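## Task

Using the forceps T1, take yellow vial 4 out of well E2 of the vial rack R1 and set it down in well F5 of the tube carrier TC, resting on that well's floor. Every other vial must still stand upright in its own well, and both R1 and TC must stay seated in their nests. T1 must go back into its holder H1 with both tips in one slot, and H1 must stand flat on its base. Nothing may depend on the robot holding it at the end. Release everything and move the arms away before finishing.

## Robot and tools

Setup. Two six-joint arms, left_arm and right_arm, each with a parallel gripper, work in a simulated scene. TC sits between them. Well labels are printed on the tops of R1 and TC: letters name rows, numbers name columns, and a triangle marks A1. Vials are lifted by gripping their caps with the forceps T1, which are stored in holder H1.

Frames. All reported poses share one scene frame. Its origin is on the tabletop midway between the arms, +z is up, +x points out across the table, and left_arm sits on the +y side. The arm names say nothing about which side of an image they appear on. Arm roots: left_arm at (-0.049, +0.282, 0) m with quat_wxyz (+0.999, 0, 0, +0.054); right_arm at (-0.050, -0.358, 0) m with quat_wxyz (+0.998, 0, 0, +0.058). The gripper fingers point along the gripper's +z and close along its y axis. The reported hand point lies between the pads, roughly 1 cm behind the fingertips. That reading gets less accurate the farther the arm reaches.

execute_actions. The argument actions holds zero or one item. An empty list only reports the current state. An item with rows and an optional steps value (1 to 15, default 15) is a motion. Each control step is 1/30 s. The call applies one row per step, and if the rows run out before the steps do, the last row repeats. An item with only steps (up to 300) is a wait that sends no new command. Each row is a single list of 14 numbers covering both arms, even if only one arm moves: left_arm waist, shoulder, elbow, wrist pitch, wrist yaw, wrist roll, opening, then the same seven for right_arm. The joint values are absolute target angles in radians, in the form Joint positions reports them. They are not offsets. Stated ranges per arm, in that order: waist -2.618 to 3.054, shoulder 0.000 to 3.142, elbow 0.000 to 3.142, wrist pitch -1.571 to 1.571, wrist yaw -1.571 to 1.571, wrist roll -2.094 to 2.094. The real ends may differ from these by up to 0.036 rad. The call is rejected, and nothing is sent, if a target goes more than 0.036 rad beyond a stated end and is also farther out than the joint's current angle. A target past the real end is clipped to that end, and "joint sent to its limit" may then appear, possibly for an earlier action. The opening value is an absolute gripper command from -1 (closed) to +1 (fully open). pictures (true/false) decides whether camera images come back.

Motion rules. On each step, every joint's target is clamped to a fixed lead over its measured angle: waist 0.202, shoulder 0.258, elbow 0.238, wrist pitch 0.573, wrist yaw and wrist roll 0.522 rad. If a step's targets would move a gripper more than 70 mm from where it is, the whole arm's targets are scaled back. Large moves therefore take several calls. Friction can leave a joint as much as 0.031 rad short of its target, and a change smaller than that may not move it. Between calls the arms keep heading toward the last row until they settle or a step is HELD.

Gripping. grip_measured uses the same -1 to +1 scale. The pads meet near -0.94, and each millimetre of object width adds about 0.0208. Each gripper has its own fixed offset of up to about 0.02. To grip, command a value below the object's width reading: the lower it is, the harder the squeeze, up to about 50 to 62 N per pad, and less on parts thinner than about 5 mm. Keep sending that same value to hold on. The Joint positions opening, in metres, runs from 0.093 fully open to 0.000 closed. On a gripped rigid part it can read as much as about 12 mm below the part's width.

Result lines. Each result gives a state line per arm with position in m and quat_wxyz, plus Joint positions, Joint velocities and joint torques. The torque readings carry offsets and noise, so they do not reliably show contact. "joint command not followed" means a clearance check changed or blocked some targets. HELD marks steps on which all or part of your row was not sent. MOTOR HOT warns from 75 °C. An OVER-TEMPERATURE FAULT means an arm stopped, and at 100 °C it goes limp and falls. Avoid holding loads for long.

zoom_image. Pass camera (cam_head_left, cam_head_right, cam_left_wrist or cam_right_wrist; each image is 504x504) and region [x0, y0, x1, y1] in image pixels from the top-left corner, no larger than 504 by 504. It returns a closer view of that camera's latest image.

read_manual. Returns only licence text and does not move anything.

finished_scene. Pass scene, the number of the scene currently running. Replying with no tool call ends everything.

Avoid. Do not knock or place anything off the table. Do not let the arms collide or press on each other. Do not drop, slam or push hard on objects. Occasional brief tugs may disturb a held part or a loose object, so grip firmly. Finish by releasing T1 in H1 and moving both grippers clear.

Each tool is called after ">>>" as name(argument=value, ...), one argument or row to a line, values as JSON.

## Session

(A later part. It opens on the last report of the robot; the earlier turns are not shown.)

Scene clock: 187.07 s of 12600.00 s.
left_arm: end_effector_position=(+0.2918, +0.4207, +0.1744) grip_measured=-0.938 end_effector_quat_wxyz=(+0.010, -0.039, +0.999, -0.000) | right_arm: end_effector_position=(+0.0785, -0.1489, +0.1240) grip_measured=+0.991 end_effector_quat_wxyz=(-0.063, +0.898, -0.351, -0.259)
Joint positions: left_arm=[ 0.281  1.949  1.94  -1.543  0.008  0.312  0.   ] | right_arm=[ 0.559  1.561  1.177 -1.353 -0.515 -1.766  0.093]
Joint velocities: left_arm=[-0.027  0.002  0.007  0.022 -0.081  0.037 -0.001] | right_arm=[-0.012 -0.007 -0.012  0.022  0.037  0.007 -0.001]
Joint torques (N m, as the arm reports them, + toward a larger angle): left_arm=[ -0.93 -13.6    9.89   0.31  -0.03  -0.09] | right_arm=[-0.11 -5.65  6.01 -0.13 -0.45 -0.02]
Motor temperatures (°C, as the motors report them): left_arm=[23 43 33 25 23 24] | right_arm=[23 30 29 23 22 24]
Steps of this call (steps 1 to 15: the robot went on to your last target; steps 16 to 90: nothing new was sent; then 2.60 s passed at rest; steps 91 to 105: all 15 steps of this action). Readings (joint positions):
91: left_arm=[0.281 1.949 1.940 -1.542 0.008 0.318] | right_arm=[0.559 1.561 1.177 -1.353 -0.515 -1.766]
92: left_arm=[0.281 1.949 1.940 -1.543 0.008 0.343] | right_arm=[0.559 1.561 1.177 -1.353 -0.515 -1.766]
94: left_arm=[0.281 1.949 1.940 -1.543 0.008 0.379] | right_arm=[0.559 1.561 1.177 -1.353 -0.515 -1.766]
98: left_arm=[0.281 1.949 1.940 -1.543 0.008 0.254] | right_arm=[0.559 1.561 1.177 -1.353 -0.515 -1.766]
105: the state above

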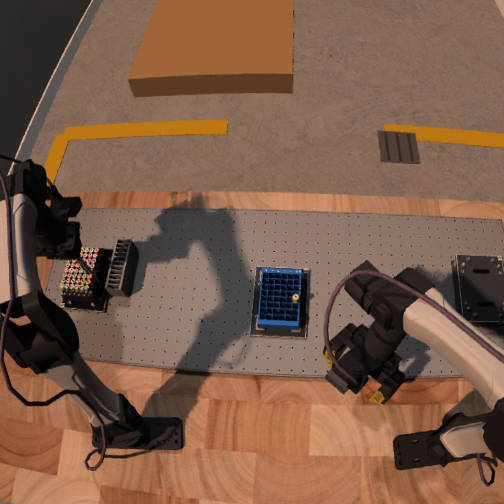

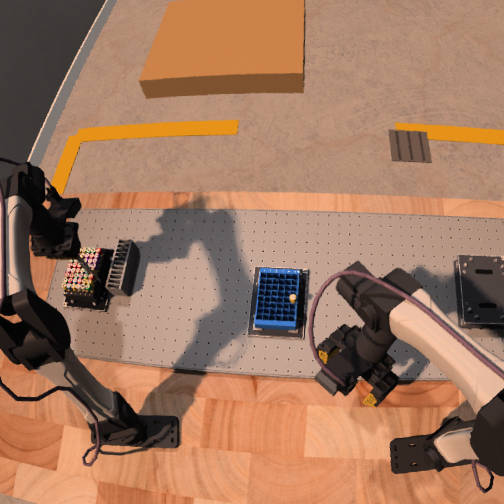

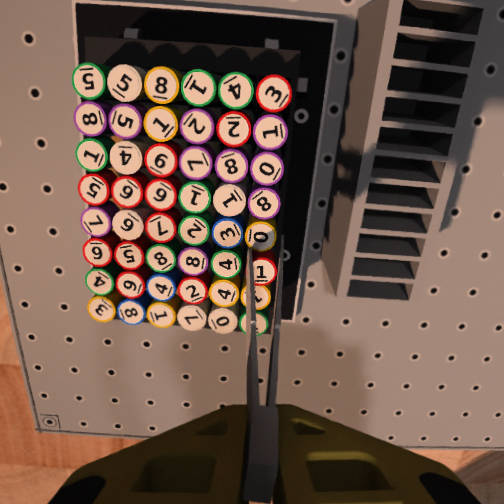

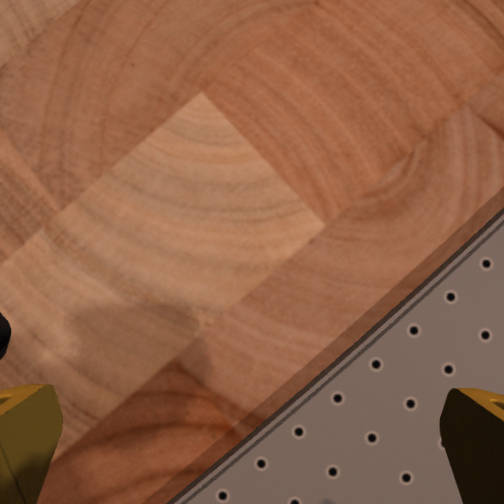

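>>> execute_actions(
  actions=[
    {"rows":[[0.275,1.945,1.90,-1.52,0,0.30,-0.95,0.559,1.561,1.177,-1.353,-0.515,-1.766,1]],"steps":12},
  ],
  pictures=false,
)

>>> execute_actions(
  actions=[
    {"rows":[[0.245,1.945,1.90,-1.52,0,0.30,-0.95,0.559,1.561,1.177,-1.353,-0.515,-1.766,1]],"steps":12},
  ],
  pictures=false,
)

>>> execute_actions(
  actions=[
    {"rows":[[0.245,1.93,1.95,-1.55,0,0.30,-0.95,0.559,1.561,1.177,-1.353,-0.515,-1.766,1],[0.245,1.925,1.96,-1.55,0,0.30,-0.95,0.559,1.561,1.177,-1.353,-0.515,-1.766,1],[0.245,1.92,1.97,-1.55,0,0.30,-0.95,0.559,1.561,1.177,-1.353,-0.515,-1.766,1]],"steps":15},
  ],
)

Scene clock: 197.10 s of 12600.00 s.
left_arm: end_effector_position=(+0.2905, +0.4201, +0.1667) grip_measured=-0.938 end_effector_quat_wxyz=(+0.004, -0.041, +0.999, -0.003) | right_arm: end_effector_position=(+0.0785, -0.1489, +0.1240) grip_measured=+0.991 end_effector_quat_wxyz=(-0.063, +0.898, -0.351, -0.259)
Joint positions: left_arm=[ 0.281  1.95   1.912 -1.527  0.008  0.307  0.   ] | right_arm=[ 0.559  1.561  1.177 -1.353 -0.515 -1.766  0.093]
Joint velocities: left_arm=[-0.012 -0.007 -0.002  0.007 -0.022  0.037 -0.001] | right_arm=[-0.007 -0.007 -0.032 -0.007 -0.022 -0.022  0.001]
Joint torques (N m, as the arm reports them, + toward a larger angle): left_arm=[ -1.05 -11.45   6.17   0.39  -0.04  -0.08] | right_arm=[-0.11 -5.72  5.93 -0.08 -0.39 -0.11]
Motor temperatures (°C, as the motors report them): left_arm=[23 44 34 25 23 24] | right_arm=[23 30 29 23 22 24]
Steps of this call (steps 1 to 15: the robot went on to your last target; steps 16 to 90: nothing new was sent; then 6.63 s passed at rest; steps 91 to 102: all 12 steps of this action). Readings (joint positions):
91: left_arm=[0.281 1.949 1.935 -1.540 0.008 0.307] | right_arm=[0.559 1.561 1.177 -1.353 -0.515 -1.766]
92: left_arm=[0.281 1.949 1.928 -1.539 0.008 0.307] | right_arm=[0.559 1.561 1.177 -1.353 -0.515 -1.766]
94: left_arm=[0.281 1.950 1.913 -1.534 0.008 0.307] | right_arm=[0.559 1.561 1.177 -1.353 -0.515 -1.766]
98: left_arm=[0.281 1.950 1.912 -1.528 0.008 0.307] | right_arm=[0.559 1.561 1.177 -1.353 -0.515 -1.766]
102: the state above

Scene clock: 197.50 s of 12600.00 s.
left_arm: end_effector_position=(+0.2929, +0.4143, +0.1668) grip_measured=-0.938 end_effector_quat_wxyz=(+0.000, -0.028, +1.000, +0.006) | right_arm: end_effector_position=(+0.0785, -0.1489, +0.1240) grip_measured=+0.991 end_effector_quat_wxyz=(-0.063, +0.898, -0.351, -0.259)
Joint positions: left_arm=[ 0.255  1.95   1.912 -1.527 -0.012  0.307  0.   ] | right_arm=[ 0.559  1.561  1.177 -1.353 -0.515 -1.766  0.093]
Joint velocities: left_arm=[-0.012  0.002  0.002 -0.007 -0.051  0.007  0.001] | right_arm=[-0.002 -0.007 -0.007 -0.007  0.051 -0.022 -0.001]
Joint torques (N m, as the arm reports them, + toward a larger angle): left_arm=[ -1.43 -11.69   6.3    0.38   0.17  -0.06] | right_arm=[-0.07 -5.45  5.94 -0.07 -0.37 -0.05]
Motor temperatures (°C, as the motors report them): left_arm=[23 44 34 25 23 24] | right_arm=[23 30 29 23 22 24]
Steps of this call (steps 1 to 12: all 12 steps of this action). Readings (joint positions):
1: left_arm=[0.278 1.950 1.912 -1.527 0.007 0.307] | right_arm=[0.559 1.561 1.177 -1.353 -0.515 -1.766]
2: left_arm=[0.273 1.950 1.912 -1.527 0.006 0.307] | right_arm=[0.559 1.561 1.177 -1.353 -0.515 -1.766]
4: left_arm=[0.260 1.950 1.912 -1.527 -0.001 0.307] | right_arm=[0.559 1.561 1.177 -1.353 -0.515 -1.766]
8: left_arm=[0.255 1.950 1.912 -1.527 -0.011 0.307] | right_arm=[0.559 1.561 1.177 -1.353 -0.515 -1.766]
12: the state above

Scene clock: 198.00 s of 12600.00 s.
left_arm: end_effector_position=(+0.2940, +0.4146, +0.1807) grip_measured=-0.938 end_effector_quat_wxyz=(+0.015, -0.029, +0.999, +0.011) | right_arm: end_effector_position=(+0.0785, -0.1489, +0.1240) grip_measured=+0.991 end_effector_quat_wxyz=(-0.063, +0.898, -0.351, -0.259)
Joint positions: left_arm=[ 0.255  1.937  1.949 -1.548 -0.012  0.306  0.   ] | right_arm=[ 0.559  1.561  1.177 -1.353 -0.515 -1.766  0.093]
Joint velocities: left_arm=[ 0.002 -0.002 -0.017 -0.066  0.139  0.037 -0.   ] | right_arm=[ 0.002 -0.002  0.012  0.007  0.007 -0.007  0.   ]
Joint torques (N m, as the arm reports them, + toward a larger angle): left_arm=[ -1.22 -12.41   9.16   0.37   0.15  -0.02] | right_arm=[-0.29 -5.35  6.08 -0.06 -0.39  0.  ]
Motor temperatures (°C, as the motors report them): left_arm=[23 44 34 25 23 24] | right_arm=[23 30 29 23 22 24]
Steps of this call (steps 1 to 15: all 15 steps of this action). Readings (joint positions):
1: left_arm=[0.255 1.950 1.913 -1.529 -0.012 0.307] | right_arm=[0.559 1.561 1.177 -1.353 -0.515 -1.766]
2: left_arm=[0.255 1.950 1.917 -1.531 -0.012 0.307] | right_arm=[0.559 1.561 1.177 -1.353 -0.515 -1.766]
4: left_arm=[0.255 1.950 1.933 -1.536 -0.012 0.307] | right_arm=[0.559 1.561 1.177 -1.353 -0.515 -1.766]
8: left_arm=[0.255 1.939 1.946 -1.547 -0.012 0.306] | right_arm=[0.559 1.561 1.177 -1.353 -0.515 -1.766]
15: the state above

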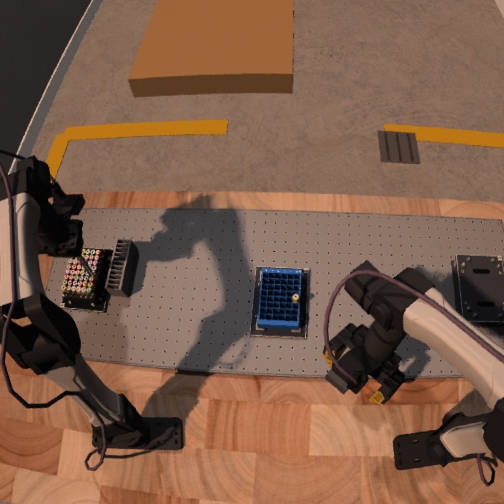

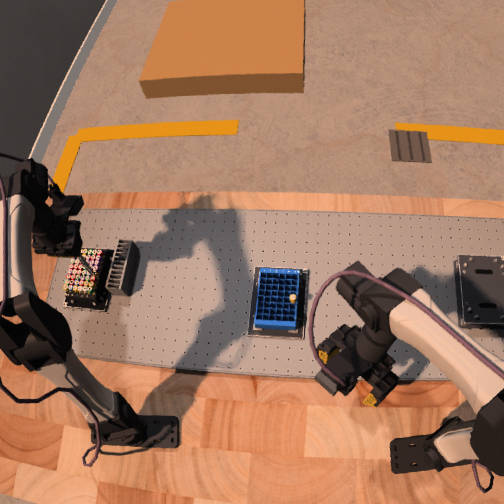

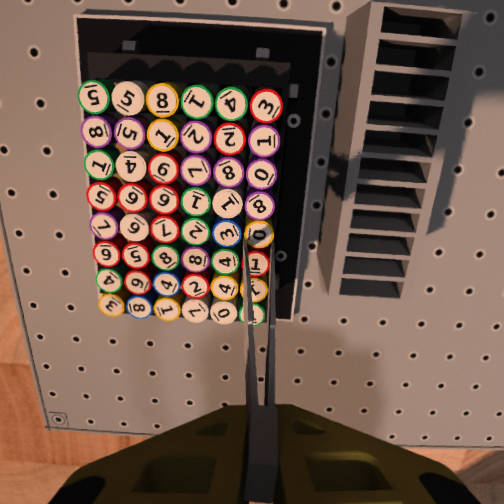

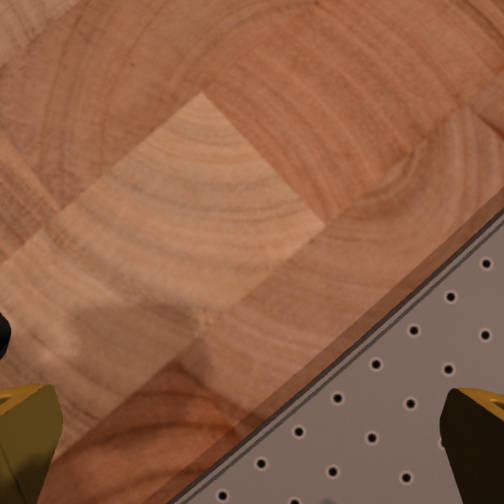

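>>> execute_actions(
  actions=[
    {"rows":[[0.265,1.88,1.97,-1.55,0,0.30,-0.95,0.559,1.561,1.177,-1.353,-0.515,-1.766,1]],"steps":10},
  ],
  pictures=false,
)

>>> execute_actions(
  actions=[
    {"rows":[[0.265,1.80,1.95,-1.55,0,0.30,-0.95,0.559,1.561,1.177,-1.353,-0.515,-1.766,1]],"steps":15},
  ],
)

Scene clock: 200.87 s of 12600.00 s.
left_arm: end_effector_position=(+0.2909, +0.4130, +0.1965) grip_measured=-0.938 end_effector_quat_wxyz=(+0.037, -0.029, +0.999, +0.018) | right_arm: end_effector_position=(+0.0785, -0.1489, +0.1240) grip_measured=+0.991 end_effector_quat_wxyz=(-0.063, +0.898, -0.351, -0.259)
Joint positions: left_arm=[ 0.255  1.891  1.949 -1.548 -0.009  0.306  0.   ] | right_arm=[ 0.559  1.561  1.177 -1.353 -0.515 -1.766  0.093]
Joint velocities: left_arm=[-0.002 -0.007  0.002 -0.081 -0.007  0.066  0.   ] | right_arm=[-0.007 -0.002 -0.022  0.051 -0.022 -0.051 -0.001]
Joint torques (N m, as the arm reports them, + toward a larger angle): left_arm=[  0.11 -11.48   9.17   0.44   0.12  -0.02] | right_arm=[ 0.06 -5.55  6.07 -0.12 -0.43  0.02]
Motor temperatures (°C, as the motors report them): left_arm=[23 44 34 25 23 24] | right_arm=[23 30 30 23 22 24]
Steps of this call (steps 1 to 15: the robot went on to your last target; steps 16 to 76: nothing new was sent; steps 77 to 86: all 10 steps of this action). Readings (joint positions):
77: left_arm=[0.255 1.934 1.949 -1.548 -0.012 0.306] | right_arm=[0.559 1.561 1.177 -1.353 -0.515 -1.766]
78: left_arm=[0.255 1.929 1.949 -1.548 -0.012 0.306] | right_arm=[0.559 1.561 1.177 -1.353 -0.515 -1.766]
80: left_arm=[0.255 1.913 1.949 -1.548 -0.011 0.306] | right_arm=[0.559 1.561 1.177 -1.353 -0.515 -1.766]
84: left_arm=[0.255 1.892 1.949 -1.548 -0.010 0.306] | right_arm=[0.559 1.561 1.177 -1.353 -0.515 -1.766]
86: the state above

Scene clock: 201.37 s of 12600.00 s.
left_arm: end_effector_position=(+0.2826, +0.4095, +0.2268) grip_measured=-0.938 end_effector_quat_wxyz=(+0.079, -0.029, +0.996, +0.031) | right_arm: end_effector_position=(+0.0785, -0.1489, +0.1240) grip_measured=+0.991 end_effector_quat_wxyz=(-0.063, +0.898, -0.351, -0.259)
Joint positions: left_arm=[ 0.255  1.8    1.947 -1.547 -0.007  0.306  0.   ] | right_arm=[ 0.559  1.561  1.177 -1.353 -0.515 -1.766  0.093]
Joint velocities: left_arm=[-0.017  0.002 -0.007 -0.037  0.022 -0.007 -0.   ] | right_arm=[ 0.012 -0.002 -0.012  0.007 -0.081  0.037 -0.   ]
Joint torques (N m, as the arm reports them, + toward a larger angle): left_arm=[ 0.18 -9.73  7.43  0.61  0.13 -0.09] | right_arm=[-0.02 -5.63  5.98 -0.08 -0.38 -0.04]
Motor temperatures (°C, as the motors report them): left_arm=[23 44 34 25 23 24] | right_arm=[23 30 30 23 22 24]
Steps of this call (steps 1 to 15: all 15 steps of this action). Readings (joint positions):
1: left_arm=[0.255 1.885 1.947 -1.547 -0.009 0.306] | right_arm=[0.559 1.561 1.177 -1.353 -0.515 -1.766]
2: left_arm=[0.255 1.876 1.947 -1.547 -0.009 0.306] | right_arm=[0.559 1.561 1.177 -1.353 -0.515 -1.766]
4: left_arm=[0.255 1.846 1.947 -1.547 -0.008 0.306] | right_arm=[0.559 1.561 1.177 -1.353 -0.515 -1.766]
8: left_arm=[0.255 1.802 1.947 -1.547 -0.008 0.306] | right_arm=[0.559 1.561 1.177 -1.353 -0.515 -1.766]
15: the state above

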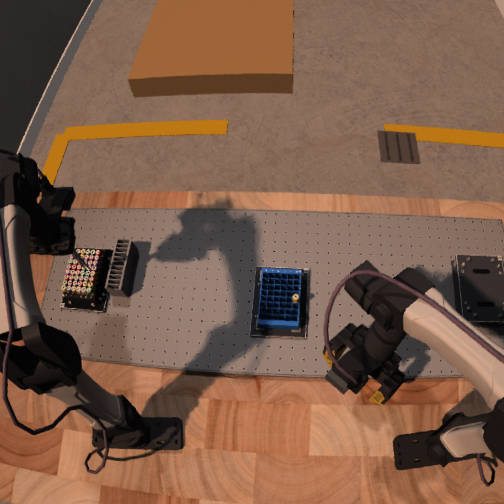

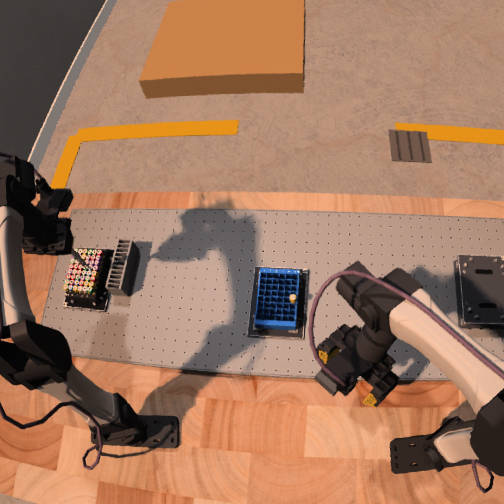

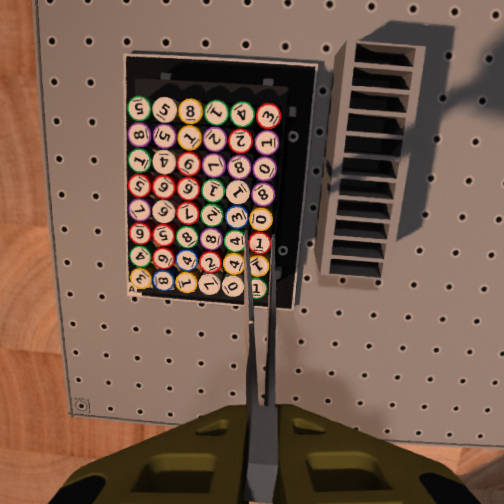

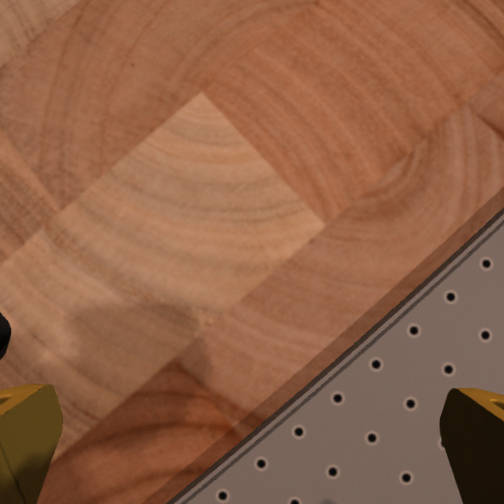

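>>> execute_actions(
  actions=[
    {"rows":[[0.125,1.715,1.71,-1.49,0,0.237,-0.95,0.559,1.561,1.177,-1.353,-0.515,-1.766,1]],"steps":15},
  ],
  pictures=false,
)

>>> execute_actions(
  actions=[
    {"steps":15},
  ],
)

Scene clock: 208.00 s of 12600.00 s.
left_arm: end_effector_position=(+0.2631, +0.3545, +0.1880) grip_measured=-0.938 end_effector_quat_wxyz=(+0.023, +0.009, +1.000, +0.005) | right_arm: end_effector_position=(+0.0785, -0.1489, +0.1240) grip_measured=+0.991 end_effector_quat_wxyz=(-0.063, +0.898, -0.351, -0.259)
Joint positions: left_arm=[ 0.12   1.732  1.716 -1.507  0.     0.246  0.   ] | right_arm=[ 0.559  1.561  1.177 -1.353 -0.515 -1.766  0.093]
Joint velocities: left_arm=[-0.007 -0.022 -0.007  0.051 -0.081  0.007  0.   ] | right_arm=[-0.007  0.007  0.002 -0.037  0.007  0.037  0.001]
Joint torques (N m, as the arm reports them, + toward a larger angle): left_arm=[ -0.25 -10.5    6.98   0.59   0.04  -0.07] | right_arm=[-0.1  -5.44  6.2  -0.05 -0.37 -0.02]
Motor temperatures (°C, as the motors report them): left_arm=[23 43 34 25 23 24] | right_arm=[23 30 30 23 22 24]
Steps of this call (steps 1 to 15: the robot went on to your last target; steps 16 to 90: nothing new was sent; then 3.13 s passed at rest; steps 91 to 105: all 15 steps of this action). Readings (joint positions):
91: left_arm=[0.241 1.782 1.903 -1.517 -0.014 0.296] | right_arm=[0.559 1.561 1.177 -1.353 -0.515 -1.766]
92: left_arm=[0.214 1.754 1.834 -1.496 -0.017 0.284] | right_arm=[0.559 1.561 1.177 -1.353 -0.515 -1.766]
94: left_arm=[0.149 1.732 1.749 -1.509 -0.008 0.270] | right_arm=[0.559 1.561 1.177 -1.353 -0.515 -1.766]
98: left_arm=[0.120 1.732 1.716 -1.509 0.000 0.255] | right_arm=[0.559 1.561 1.177 -1.353 -0.515 -1.766]
105: the state above

Scene clock: 208.50 s of 12600.00 s.
left_arm: end_effector_position=(+0.2631, +0.3545, +0.1880) grip_measured=-0.938 end_effector_quat_wxyz=(+0.023, +0.008, +1.000, +0.005) | right_arm: end_effector_position=(+0.0785, -0.1489, +0.1240) grip_measured=+0.991 end_effector_quat_wxyz=(-0.063, +0.898, -0.351, -0.259)
Joint positions: left_arm=[ 0.12   1.732  1.716 -1.507  0.     0.244  0.   ] | right_arm=[ 0.559  1.561  1.177 -1.353 -0.515 -1.766  0.093]
Joint velocities: left_arm=[-0.002 -0.032  0.012 -0.037 -0.066 -0.066 -0.   ] | right_arm=[-0.002 -0.012 -0.007 -0.022  0.022 -0.125  0.   ]
Joint torques (N m, as the arm reports them, + toward a larger angle): left_arm=[ -0.24 -10.46   6.71   0.57   0.06  -0.07] | right_arm=[ 0.05 -5.69  5.94 -0.06 -0.36 -0.05]
Motor temperatures (°C, as the motors report them): left_arm=[23 43 34 25 23 24] | right_arm=[23 30 30 23 22 24]
Steps of this call (steps 1 to 15: the robot went on to your last target). Readings (joint positions):
1: left_arm=[0.120 1.732 1.716 -1.507 0.000 0.246] | right_arm=[0.559 1.561 1.177 -1.353 -0.515 -1.766]
2: left_arm=[0.120 1.732 1.716 -1.507 0.000 0.245] | right_arm=[0.559 1.561 1.177 -1.353 -0.515 -1.766]
4: left_arm=[0.120 1.732 1.716 -1.507 0.000 0.245] | right_arm=[0.559 1.561 1.177 -1.353 -0.515 -1.766]
8: left_arm=[0.120 1.732 1.716 -1.507 0.000 0.244] | right_arm=[0.559 1.561 1.177 -1.353 -0.515 -1.766]
15: the state above
All arms were judged still, so your last target was given up. Only a new action makes them travel on or press farther. Fingers that are still opening or closing keep moving.

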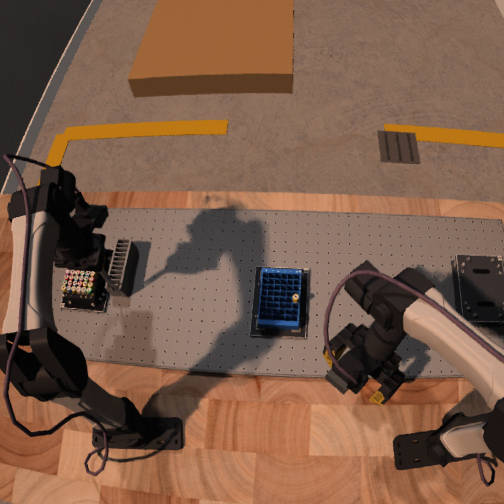

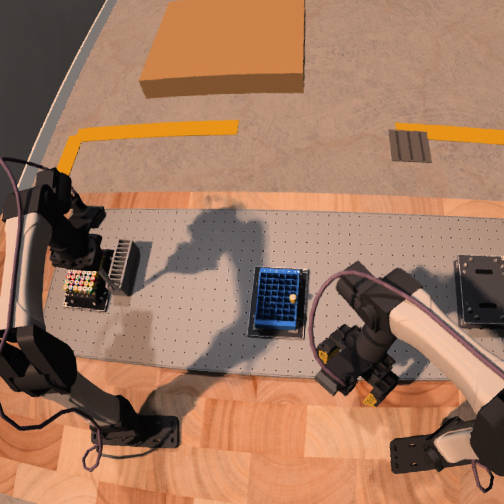

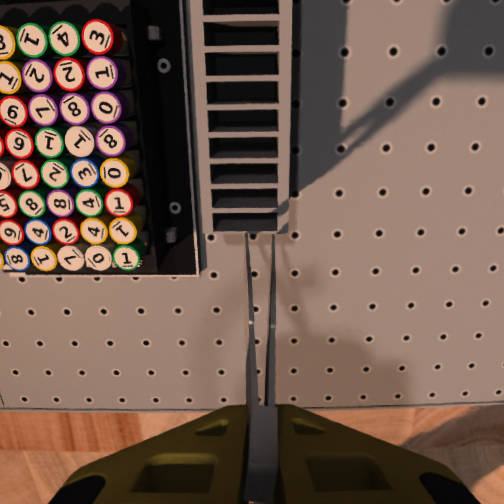

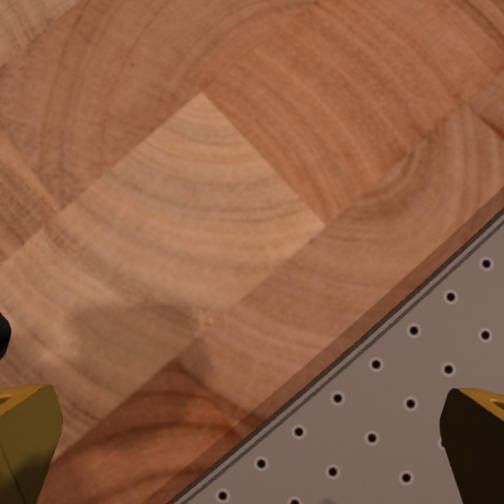

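>>> execute_actions(
  actions=[
    {"rows":[[0.147,1.715,1.65,-1.435,0,0.255,-0.95,0.559,1.561,1.177,-1.353,-0.515,-1.766,1]],"steps":15},
  ],
  pictures=false,
)

>>> execute_actions(
  actions=[
    {"steps":10},
  ],
)

Scene clock: 212.27 s of 12600.00 s.
left_arm: end_effector_position=(+0.2624, +0.3607, +0.1765) grip_measured=-0.938 end_effector_quat_wxyz=(+0.024, +0.000, +1.000, +0.006) | right_arm: end_effector_position=(+0.0785, -0.1489, +0.1240) grip_measured=+0.991 end_effector_quat_wxyz=(-0.063, +0.898, -0.351, -0.259)
Joint positions: left_arm=[ 0.139  1.725  1.662 -1.459  0.001  0.248  0.   ] | right_arm=[ 0.559  1.561  1.177 -1.353 -0.515 -1.766  0.093]
Joint velocities: left_arm=[ 0.007  0.027  0.012 -0.081  0.037 -0.037  0.   ] | right_arm=[-0.012 -0.007 -0.017 -0.051  0.022 -0.037 -0.   ]
Joint torques (N m, as the arm reports them, + toward a larger angle): left_arm=[ 0.09 -9.8   6.49  0.62  0.    0.07] | right_arm=[-0.02 -5.37  6.27 -0.08 -0.38 -0.02]
Motor temperatures (°C, as the motors report them): left_arm=[23 43 33 25 23 24] | right_arm=[23 30 30 23 22 24]
Steps of this call (steps 1 to 90: nothing new was sent; then 0.27 s passed at rest; steps 91 to 105: all 15 steps of this action). Readings (joint positions):
91: left_arm=[0.122 1.730 1.707 -1.497 0.001 0.245] | right_arm=[0.559 1.561 1.177 -1.353 -0.515 -1.766]
92: left_arm=[0.126 1.726 1.693 -1.487 0.001 0.245] | right_arm=[0.559 1.561 1.177 -1.353 -0.515 -1.766]
94: left_arm=[0.135 1.725 1.671 -1.476 0.001 0.246] | right_arm=[0.559 1.561 1.177 -1.353 -0.515 -1.766]
98: left_arm=[0.139 1.725 1.662 -1.462 0.001 0.247] | right_arm=[0.559 1.561 1.177 -1.353 -0.515 -1.766]
105: the state above

Scene clock: 212.60 s of 12600.00 s.
left_arm: end_effector_position=(+0.2624, +0.3607, +0.1765) grip_measured=-0.938 end_effector_quat_wxyz=(+0.024, +0.000, +1.000, +0.006) | right_arm: end_effector_position=(+0.0785, -0.1489, +0.1240) grip_measured=+0.991 end_effector_quat_wxyz=(-0.063, +0.898, -0.351, -0.259)
Joint positions: left_arm=[ 0.139  1.725  1.662 -1.459  0.001  0.248  0.   ] | right_arm=[ 0.559  1.561  1.177 -1.353 -0.515 -1.766  0.093]
Joint velocities: left_arm=[-0.007  0.012 -0.012 -0.037  0.007  0.007 -0.001] | right_arm=[ 0.012  0.022 -0.002 -0.007 -0.022  0.007  0.   ]
Joint torques (N m, as the arm reports them, + toward a larger angle): left_arm=[ 0.15 -9.99  6.45  0.66  0.03  0.06] | right_arm=[-0.05 -5.49  6.16 -0.07 -0.42 -0.03]
Motor temperatures (°C, as the motors report them): left_arm=[23 43 33 25 23 24] | right_arm=[23 30 30 23 22 24]
Steps of this call (steps 1 to 10: the robot went on to your last target). Readings (joint positions):
1: left_arm=[0.139 1.725 1.662 -1.459 0.001 0.248] | right_arm=[0.559 1.561 1.177 -1.353 -0.515 -1.766]
2: left_arm=[0.139 1.725 1.662 -1.459 0.001 0.248] | right_arm=[0.559 1.561 1.177 -1.353 -0.515 -1.766]
4: left_arm=[0.139 1.725 1.662 -1.459 0.001 0.248] | right_arm=[0.559 1.561 1.177 -1.353 -0.515 -1.766]
8: left_arm=[0.139 1.725 1.662 -1.459 0.001 0.248] | right_arm=[0.559 1.561 1.177 -1.353 -0.515 -1.766]
10: the state above

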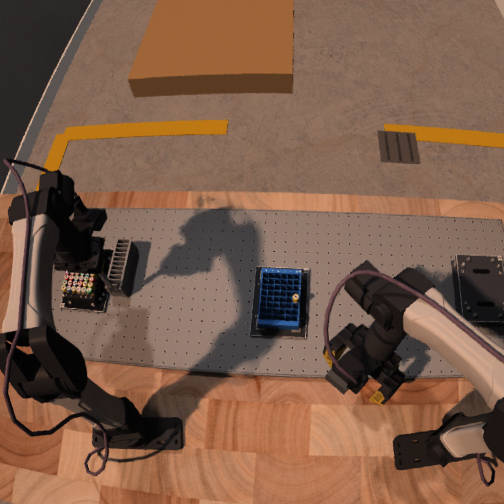

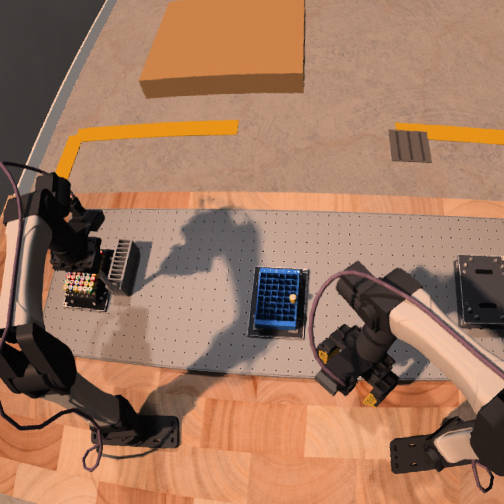

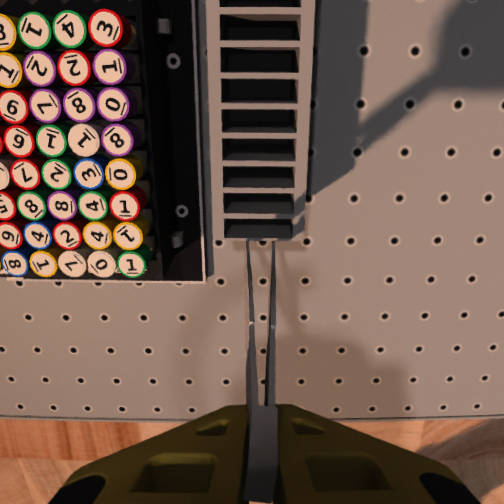

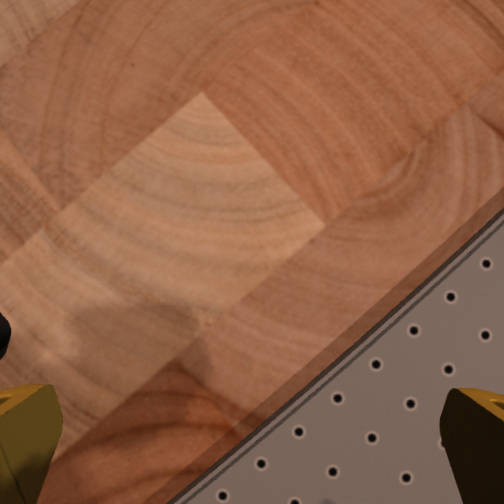

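>>> execute_actions(
  actions=[
    {"rows":[[0.147,1.72,1.70,-1.46,0,0.255,-0.95,0.559,1.561,1.177,-1.353,-0.515,-1.766,1]],"steps":8},
  ],
  pictures=false,
)

>>> execute_actions(
  actions=[
    {"rows":[[0.147,1.745,1.725,-1.47,0,0.255,-0.95,0.559,1.561,1.177,-1.353,-0.515,-1.766,1]],"steps":15},
  ],
)

Scene clock: 215.33 s of 12600.00 s.
left_arm: end_effector_position=(+0.2638, +0.3611, +0.1800) grip_measured=-0.938 end_effector_quat_wxyz=(+0.028, +0.000, +1.000, +0.007) | right_arm: end_effector_position=(+0.0785, -0.1489, +0.1240) grip_measured=+0.991 end_effector_quat_wxyz=(-0.063, +0.898, -0.351, -0.259)
Joint positions: left_arm=[ 0.139  1.725  1.675 -1.464  0.001  0.248  0.   ] | right_arm=[ 0.559  1.561  1.177 -1.353 -0.515 -1.766  0.093]
Joint velocities: left_arm=[-0.002  0.012  0.002  0.007 -0.037  0.022 -0.001] | right_arm=[-0.017  0.007 -0.002 -0.022 -0.051  0.037 -0.001]
Joint torques (N m, as the arm reports them, + toward a larger angle): left_arm=[ 0.04 -9.26  9.53  0.47  0.07  0.1 ] | right_arm=[-0.19 -5.56  5.84 -0.13 -0.41 -0.07]
Motor temperatures (°C, as the motors report them): left_arm=[23 43 33 25 23 24] | right_arm=[23 30 30 23 22 24]
Steps of this call (steps 1 to 15: the robot went on to your last target; steps 16 to 74: nothing new was sent; steps 75 to 82: all 8 steps of this action). Readings (joint positions):
75: left_arm=[0.139 1.725 1.664 -1.460 0.001 0.248] | right_arm=[0.559 1.561 1.177 -1.353 -0.515 -1.766]
76: left_arm=[0.139 1.725 1.667 -1.460 0.001 0.248] | right_arm=[0.559 1.561 1.177 -1.353 -0.515 -1.766]
78: left_arm=[0.139 1.725 1.674 -1.463 0.001 0.248] | right_arm=[0.559 1.561 1.177 -1.353 -0.515 -1.766]
82: the state above

Scene clock: 215.83 s of 12600.00 s.
left_arm: end_effector_position=(+0.2674, +0.3620, +0.1834) grip_measured=-0.938 end_effector_quat_wxyz=(+0.031, +0.000, +0.999, +0.008) | right_arm: end_effector_position=(+0.0785, -0.1489, +0.1240) grip_measured=+0.991 end_effector_quat_wxyz=(-0.063, +0.898, -0.351, -0.259)
Joint positions: left_arm=[ 0.139  1.736  1.701 -1.471  0.001  0.248  0.   ] | right_arm=[ 0.559  1.561  1.177 -1.353 -0.515 -1.766  0.093]
Joint velocities: left_arm=[-0.002 -0.007  0.007  0.037 -0.051  0.037 -0.001] | right_arm=[-0.002  0.012 -0.027 -0.022 -0.051 -0.022 -0.   ]
Joint torques (N m, as the arm reports them, + toward a larger angle): left_arm=[ 0.11 -8.38  9.45  0.48  0.06  0.1 ] | right_arm=[-0.12 -5.38  6.11 -0.13 -0.42 -0.01]
Motor temperatures (°C, as the motors report them): left_arm=[23 43 33 25 23 24] | right_arm=[23 30 30 23 22 24]
Steps of this call (steps 1 to 15: all 15 steps of this action). Readings (joint positions):
1: left_arm=[0.139 1.728 1.680 -1.467 0.001 0.248] | right_arm=[0.559 1.561 1.177 -1.353 -0.515 -1.766]
2: left_arm=[0.139 1.731 1.688 -1.470 0.001 0.248] | right_arm=[0.559 1.561 1.177 -1.353 -0.515 -1.766]
4: left_arm=[0.139 1.735 1.698 -1.471 0.001 0.248] | right_arm=[0.559 1.561 1.177 -1.353 -0.515 -1.766]
8: left_arm=[0.139 1.736 1.701 -1.471 0.001 0.248] | right_arm=[0.559 1.561 1.177 -1.353 -0.515 -1.766]
15: the state above

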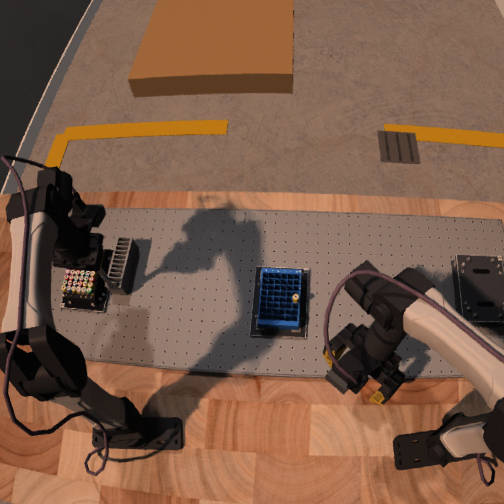

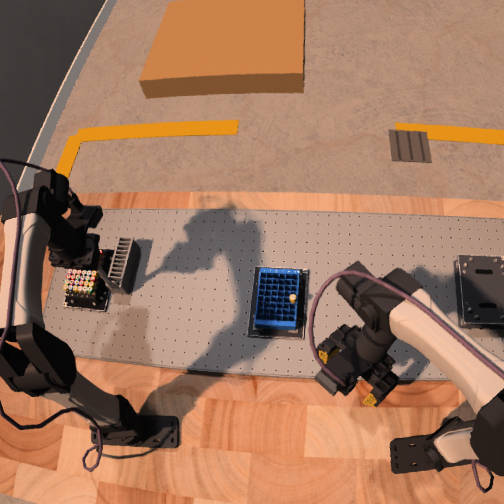

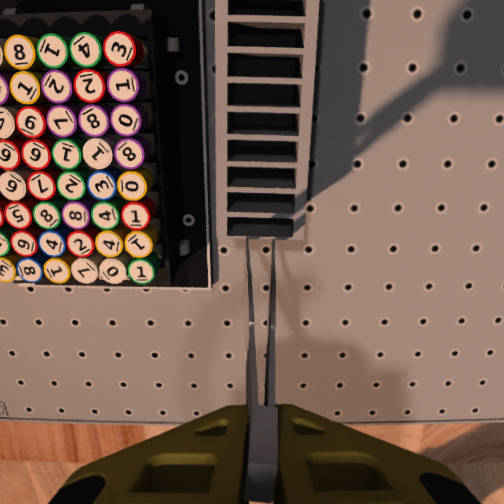

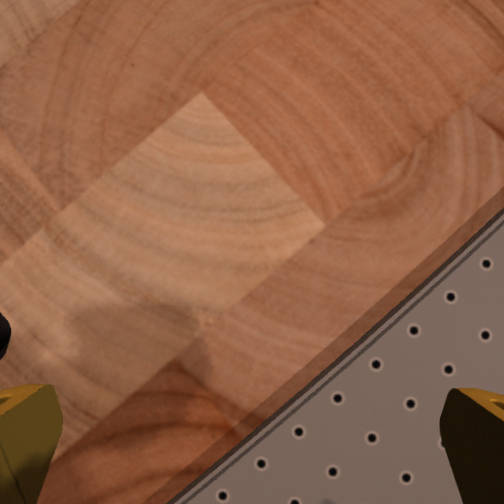

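>>> execute_actions(
  actions=[
    {"rows":[[0.147,1.69,1.78,-1.55,0,0.255,-0.95,0.559,1.561,1.177,-1.353,-0.515,-1.766,1]],"steps":15},
  ],
  pictures=false,
)

>>> execute_actions(
  actions=[
    {"rows":[[0.147,1.76,1.85,-1.55,0,0.255,-0.95,0.559,1.561,1.177,-1.353,-0.515,-1.766,1]],"steps":15},
  ],
)

Scene clock: 218.63 s of 12600.00 s.
left_arm: end_effector_position=(+0.2598, +0.3601, +0.2107) grip_measured=-0.938 end_effector_quat_wxyz=(+0.050, +0.000, +0.999, +0.012) | right_arm: end_effector_position=(+0.0785, -0.1489, +0.1240) grip_measured=+0.991 end_effector_quat_wxyz=(-0.063, +0.898, -0.351, -0.259)
Joint positions: left_arm=[ 0.139  1.696  1.764 -1.536  0.001  0.248  0.   ] | right_arm=[ 0.559  1.561  1.177 -1.353 -0.515 -1.766  0.093]
Joint velocities: left_arm=[-0.012 -0.012  0.012 -0.051 -0.022  0.037  0.001] | right_arm=[-0.007  0.022  0.007 -0.022  0.037 -0.007 -0.001]
Joint torques (N m, as the arm reports them, + toward a larger angle): left_arm=[ 0.19 -8.96  8.48  0.41  0.03  0.08] | right_arm=[-0.23 -5.67  6.08 -0.09 -0.42 -0.06]
Motor temperatures (°C, as the motors report them): left_arm=[23 42 33 25 23 24] | right_arm=[23 30 30 23 22 24]
Steps of this call (steps 1 to 15: the robot went on to your last target; steps 16 to 69: nothing new was sent; steps 70 to 84: all 15 steps of this action). Readings (joint positions):
70: left_arm=[0.139 1.735 1.710 -1.482 0.001 0.248] | right_arm=[0.559 1.561 1.177 -1.353 -0.515 -1.766]
71: left_arm=[0.139 1.734 1.723 -1.495 0.001 0.248] | right_arm=[0.559 1.561 1.177 -1.353 -0.515 -1.766]
73: left_arm=[0.139 1.721 1.747 -1.508 0.001 0.248] | right_arm=[0.559 1.561 1.177 -1.353 -0.515 -1.766]
77: left_arm=[0.139 1.697 1.764 -1.525 0.001 0.248] | right_arm=[0.559 1.561 1.177 -1.353 -0.515 -1.766]
84: the state above

Scene clock: 219.13 s of 12600.00 s.
left_arm: end_effector_position=(+0.2733, +0.3635, +0.2091) grip_measured=-0.938 end_effector_quat_wxyz=(+0.047, +0.000, +0.999, +0.011) | right_arm: end_effector_position=(+0.0785, -0.1489, +0.1240) grip_measured=+0.991 end_effector_quat_wxyz=(-0.063, +0.898, -0.351, -0.259)
Joint positions: left_arm=[ 0.139  1.756  1.828 -1.547  0.001  0.248  0.   ] | right_arm=[ 0.559  1.561  1.177 -1.353 -0.515 -1.766  0.093]
Joint velocities: left_arm=[-0.007  0.007 -0.007 -0.066 -0.066  0.022 -0.001] | right_arm=[ 0.012  0.002 -0.017 -0.022 -0.022  0.022  0.002]
Joint torques (N m, as the arm reports them, + toward a larger angle): left_arm=[-0.02 -8.74  9.13  0.44  0.04  0.07] | right_arm=[-0.1  -5.38  6.19 -0.07 -0.38 -0.02]
Motor temperatures (°C, as the motors report them): left_arm=[23 42 33 25 23 24] | right_arm=[23 30 30 23 22 24]
Steps of this call (steps 1 to 15: all 15 steps of this action). Readings (joint positions):
1: left_arm=[0.139 1.704 1.777 -1.546 0.001 0.248] | right_arm=[0.559 1.561 1.177 -1.353 -0.515 -1.766]
2: left_arm=[0.139 1.718 1.800 -1.551 0.001 0.248] | right_arm=[0.559 1.561 1.177 -1.353 -0.515 -1.766]
4: left_arm=[0.139 1.739 1.825 -1.547 0.001 0.248] | right_arm=[0.559 1.561 1.177 -1.353 -0.515 -1.766]
8: left_arm=[0.139 1.756 1.828 -1.547 0.001 0.248] | right_arm=[0.559 1.561 1.177 -1.353 -0.515 -1.766]
15: the state above

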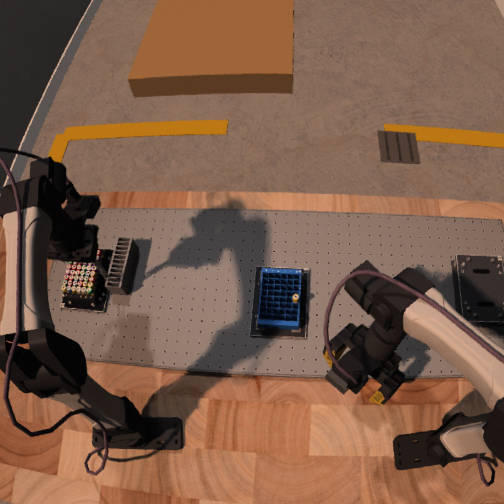

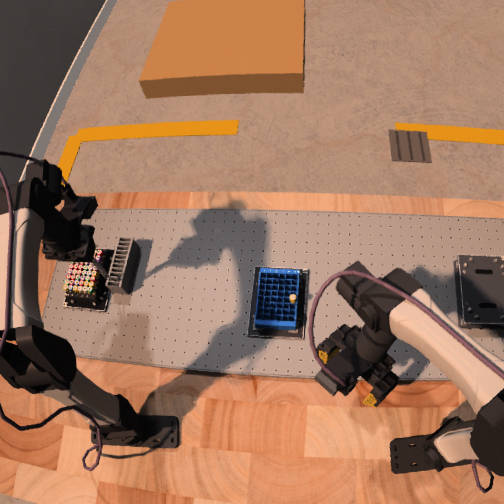

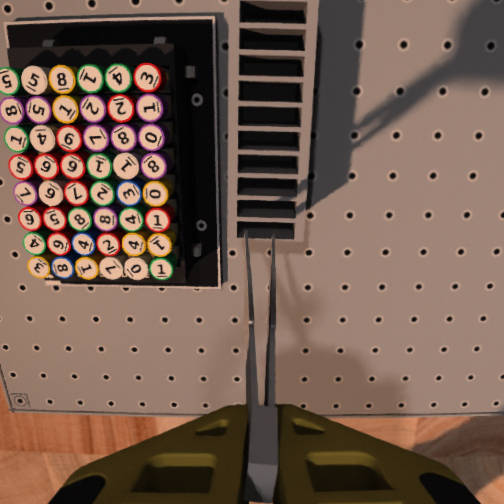

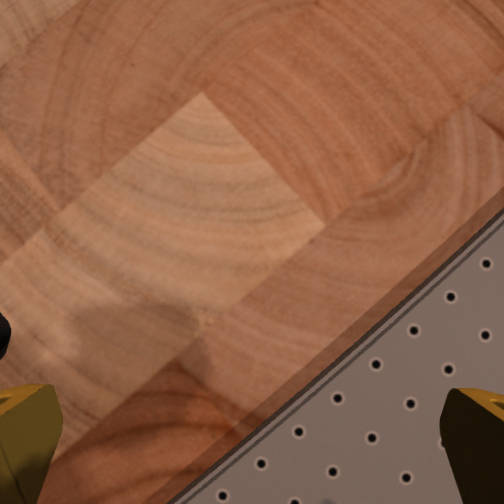

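>>> execute_actions(
  actions=[
    {"rows":[[0.13,1.745,1.775,-1.50,0,0.255,-0.95,0.559,1.561,1.177,-1.353,-0.515,-1.766,1]],"steps":15},
  ],
)

Scene clock: 221.83 s of 12600.00 s.
left_arm: end_effector_position=(+0.2735, +0.3635, +0.2001) grip_measured=-0.938 end_effector_quat_wxyz=(+0.043, +0.000, +0.999, +0.011) | right_arm: end_effector_position=(+0.0785, -0.1489, +0.1240) grip_measured=+0.991 end_effector_quat_wxyz=(-0.063, +0.898, -0.351, -0.259)
Joint positions: left_arm=[ 0.139  1.753  1.788 -1.516  0.001  0.248  0.   ] | right_arm=[ 0.559  1.561  1.177 -1.353 -0.515 -1.766  0.093]
Joint velocities: left_arm=[ 0.012 -0.002  0.022 -0.007 -0.022 -0.022 -0.   ] | right_arm=[-0.012 -0.007  0.007 -0.007 -0.081 -0.051 -0.001]
Joint torques (N m, as the arm reports them, + toward a larger angle): left_arm=[-1.38 -9.81  6.3   0.59  0.04  0.07] | right_arm=[-0.05 -5.67  6.1  -0.09 -0.41 -0.06]
Motor temperatures (°C, as the motors report them): left_arm=[23 42 33 25 23 24] | right_arm=[23 30 30 23 22 24]
Steps of this call (steps 1 to 15: the robot went on to your last target; steps 16 to 66: nothing new was sent; steps 67 to 81: all 15 steps of this action). Readings (joint positions):
67: left_arm=[0.139 1.755 1.822 -1.541 0.001 0.248] | right_arm=[0.559 1.561 1.177 -1.353 -0.515 -1.766]
68: left_arm=[0.139 1.753 1.812 -1.534 0.001 0.248] | right_arm=[0.559 1.561 1.177 -1.353 -0.515 -1.766]
70: left_arm=[0.139 1.753 1.795 -1.527 0.001 0.248] | right_arm=[0.559 1.561 1.177 -1.353 -0.515 -1.766]
74: left_arm=[0.139 1.753 1.788 -1.522 0.001 0.248] | right_arm=[0.559 1.561 1.177 -1.353 -0.515 -1.766]
81: the state above

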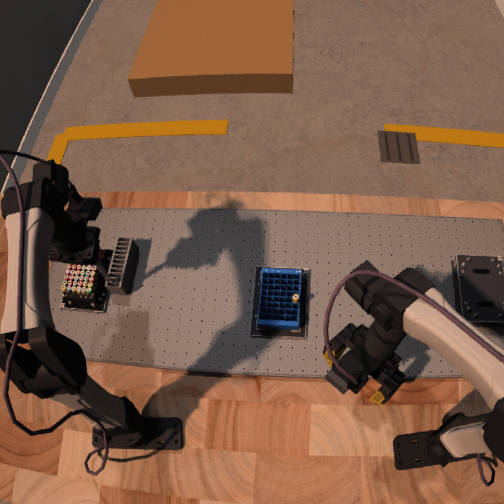

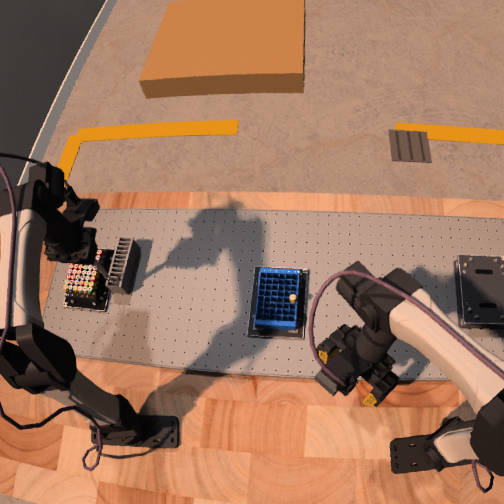

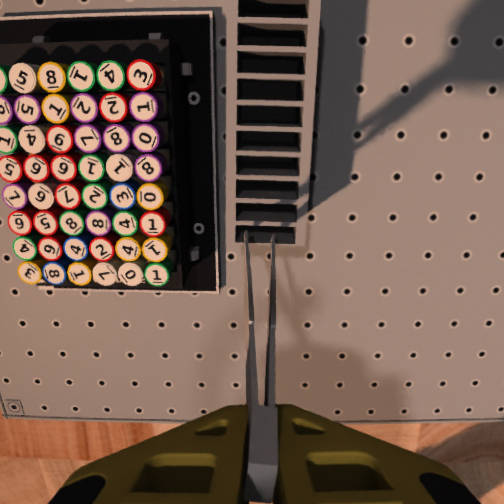

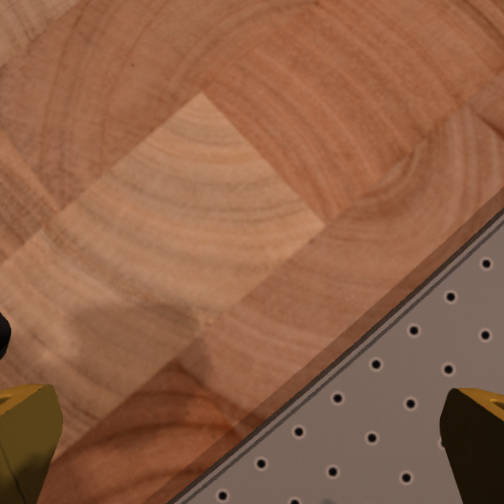

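Continue down.

>>> execute_actions(
  actions=[
    {"rows":[[0.13,1.745,1.70,-1.43,0,0.255,-0.95,0.559,1.561,1.177,-1.353,-0.515,-1.766,1]],"steps":15},
  ],
)

Scene clock: 223.67 s of 12600.00 s.
left_arm: end_effector_position=(+0.2749, +0.3639, +0.1823) grip_measured=-0.938 end_effector_quat_wxyz=(+0.040, +0.000, +0.999, +0.010) | right_arm: end_effector_position=(+0.0785, -0.1489, +0.1240) grip_measured=+0.991 end_effector_quat_wxyz=(-0.063, +0.898, -0.351, -0.259)
Joint positions: left_arm=[ 0.139  1.748  1.71  -1.45   0.001  0.248  0.   ] | right_arm=[ 0.559  1.561  1.177 -1.353 -0.515 -1.766  0.093]
Joint velocities: left_arm=[-0.002  0.002  0.017 -0.037  0.037  0.081 -0.   ] | right_arm=[ 0.002 -0.002  0.012 -0.007 -0.081 -0.022  0.   ]
Joint torques (N m, as the arm reports them, + toward a larger angle): left_arm=[-1.27 -9.5   6.66  0.7  -0.01  0.08] | right_arm=[-0.13 -5.71  5.97 -0.11 -0.36 -0.02]
Motor temperatures (°C, as the motors report them): left_arm=[23 42 33 25 23 24] | right_arm=[23 30 30 23 22 24]
Steps of this call (steps 1 to 15: the robot went on to your last target; steps 16 to 40: nothing new was sent; steps 41 to 55: all 15 steps of this action). Readings (joint positions):
41: left_arm=[0.139 1.750 1.775 -1.502 0.001 0.248] | right_arm=[0.559 1.561 1.177 -1.353 -0.515 -1.766]
42: left_arm=[0.139 1.746 1.754 -1.487 0.001 0.248] | right_arm=[0.559 1.561 1.177 -1.353 -0.515 -1.766]
44: left_arm=[0.139 1.747 1.724 -1.473 0.001 0.248] | right_arm=[0.559 1.561 1.177 -1.353 -0.515 -1.766]
48: left_arm=[0.139 1.748 1.710 -1.458 0.001 0.248] | right_arm=[0.559 1.561 1.177 -1.353 -0.515 -1.766]
55: the state above

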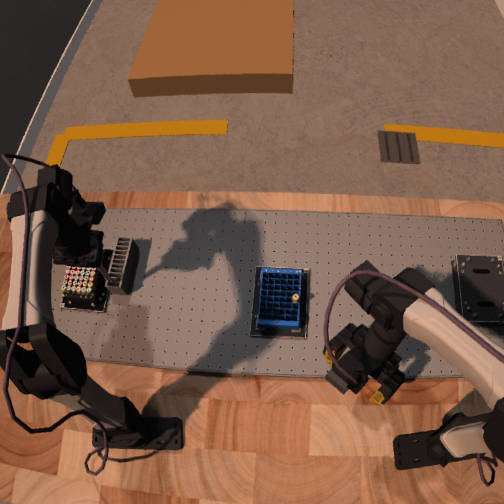

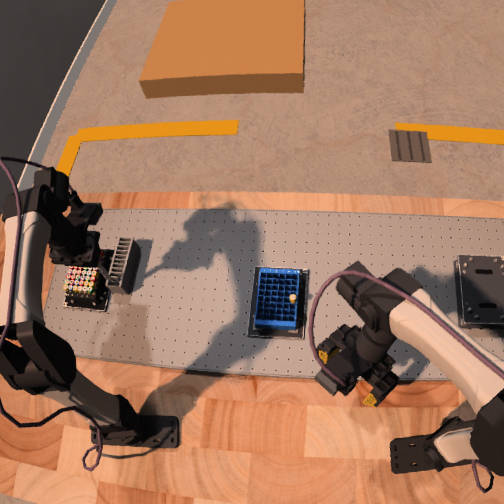

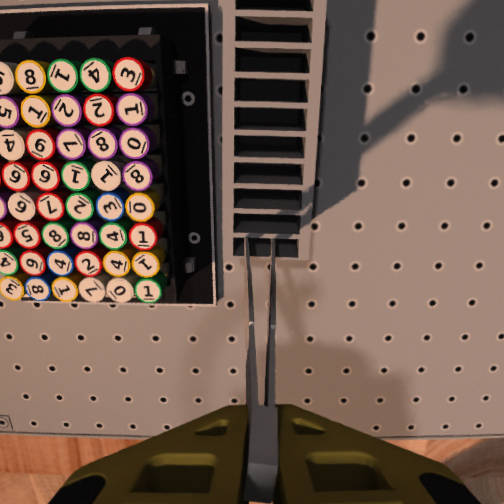

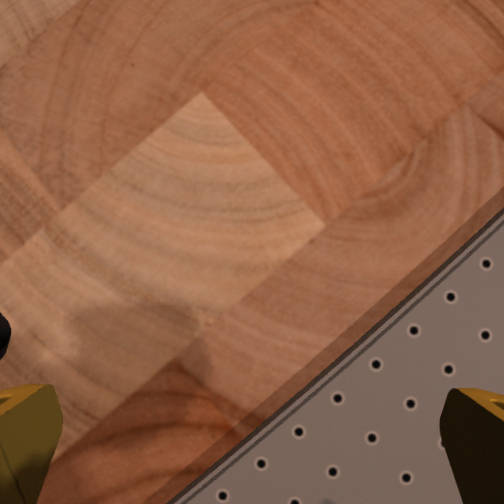

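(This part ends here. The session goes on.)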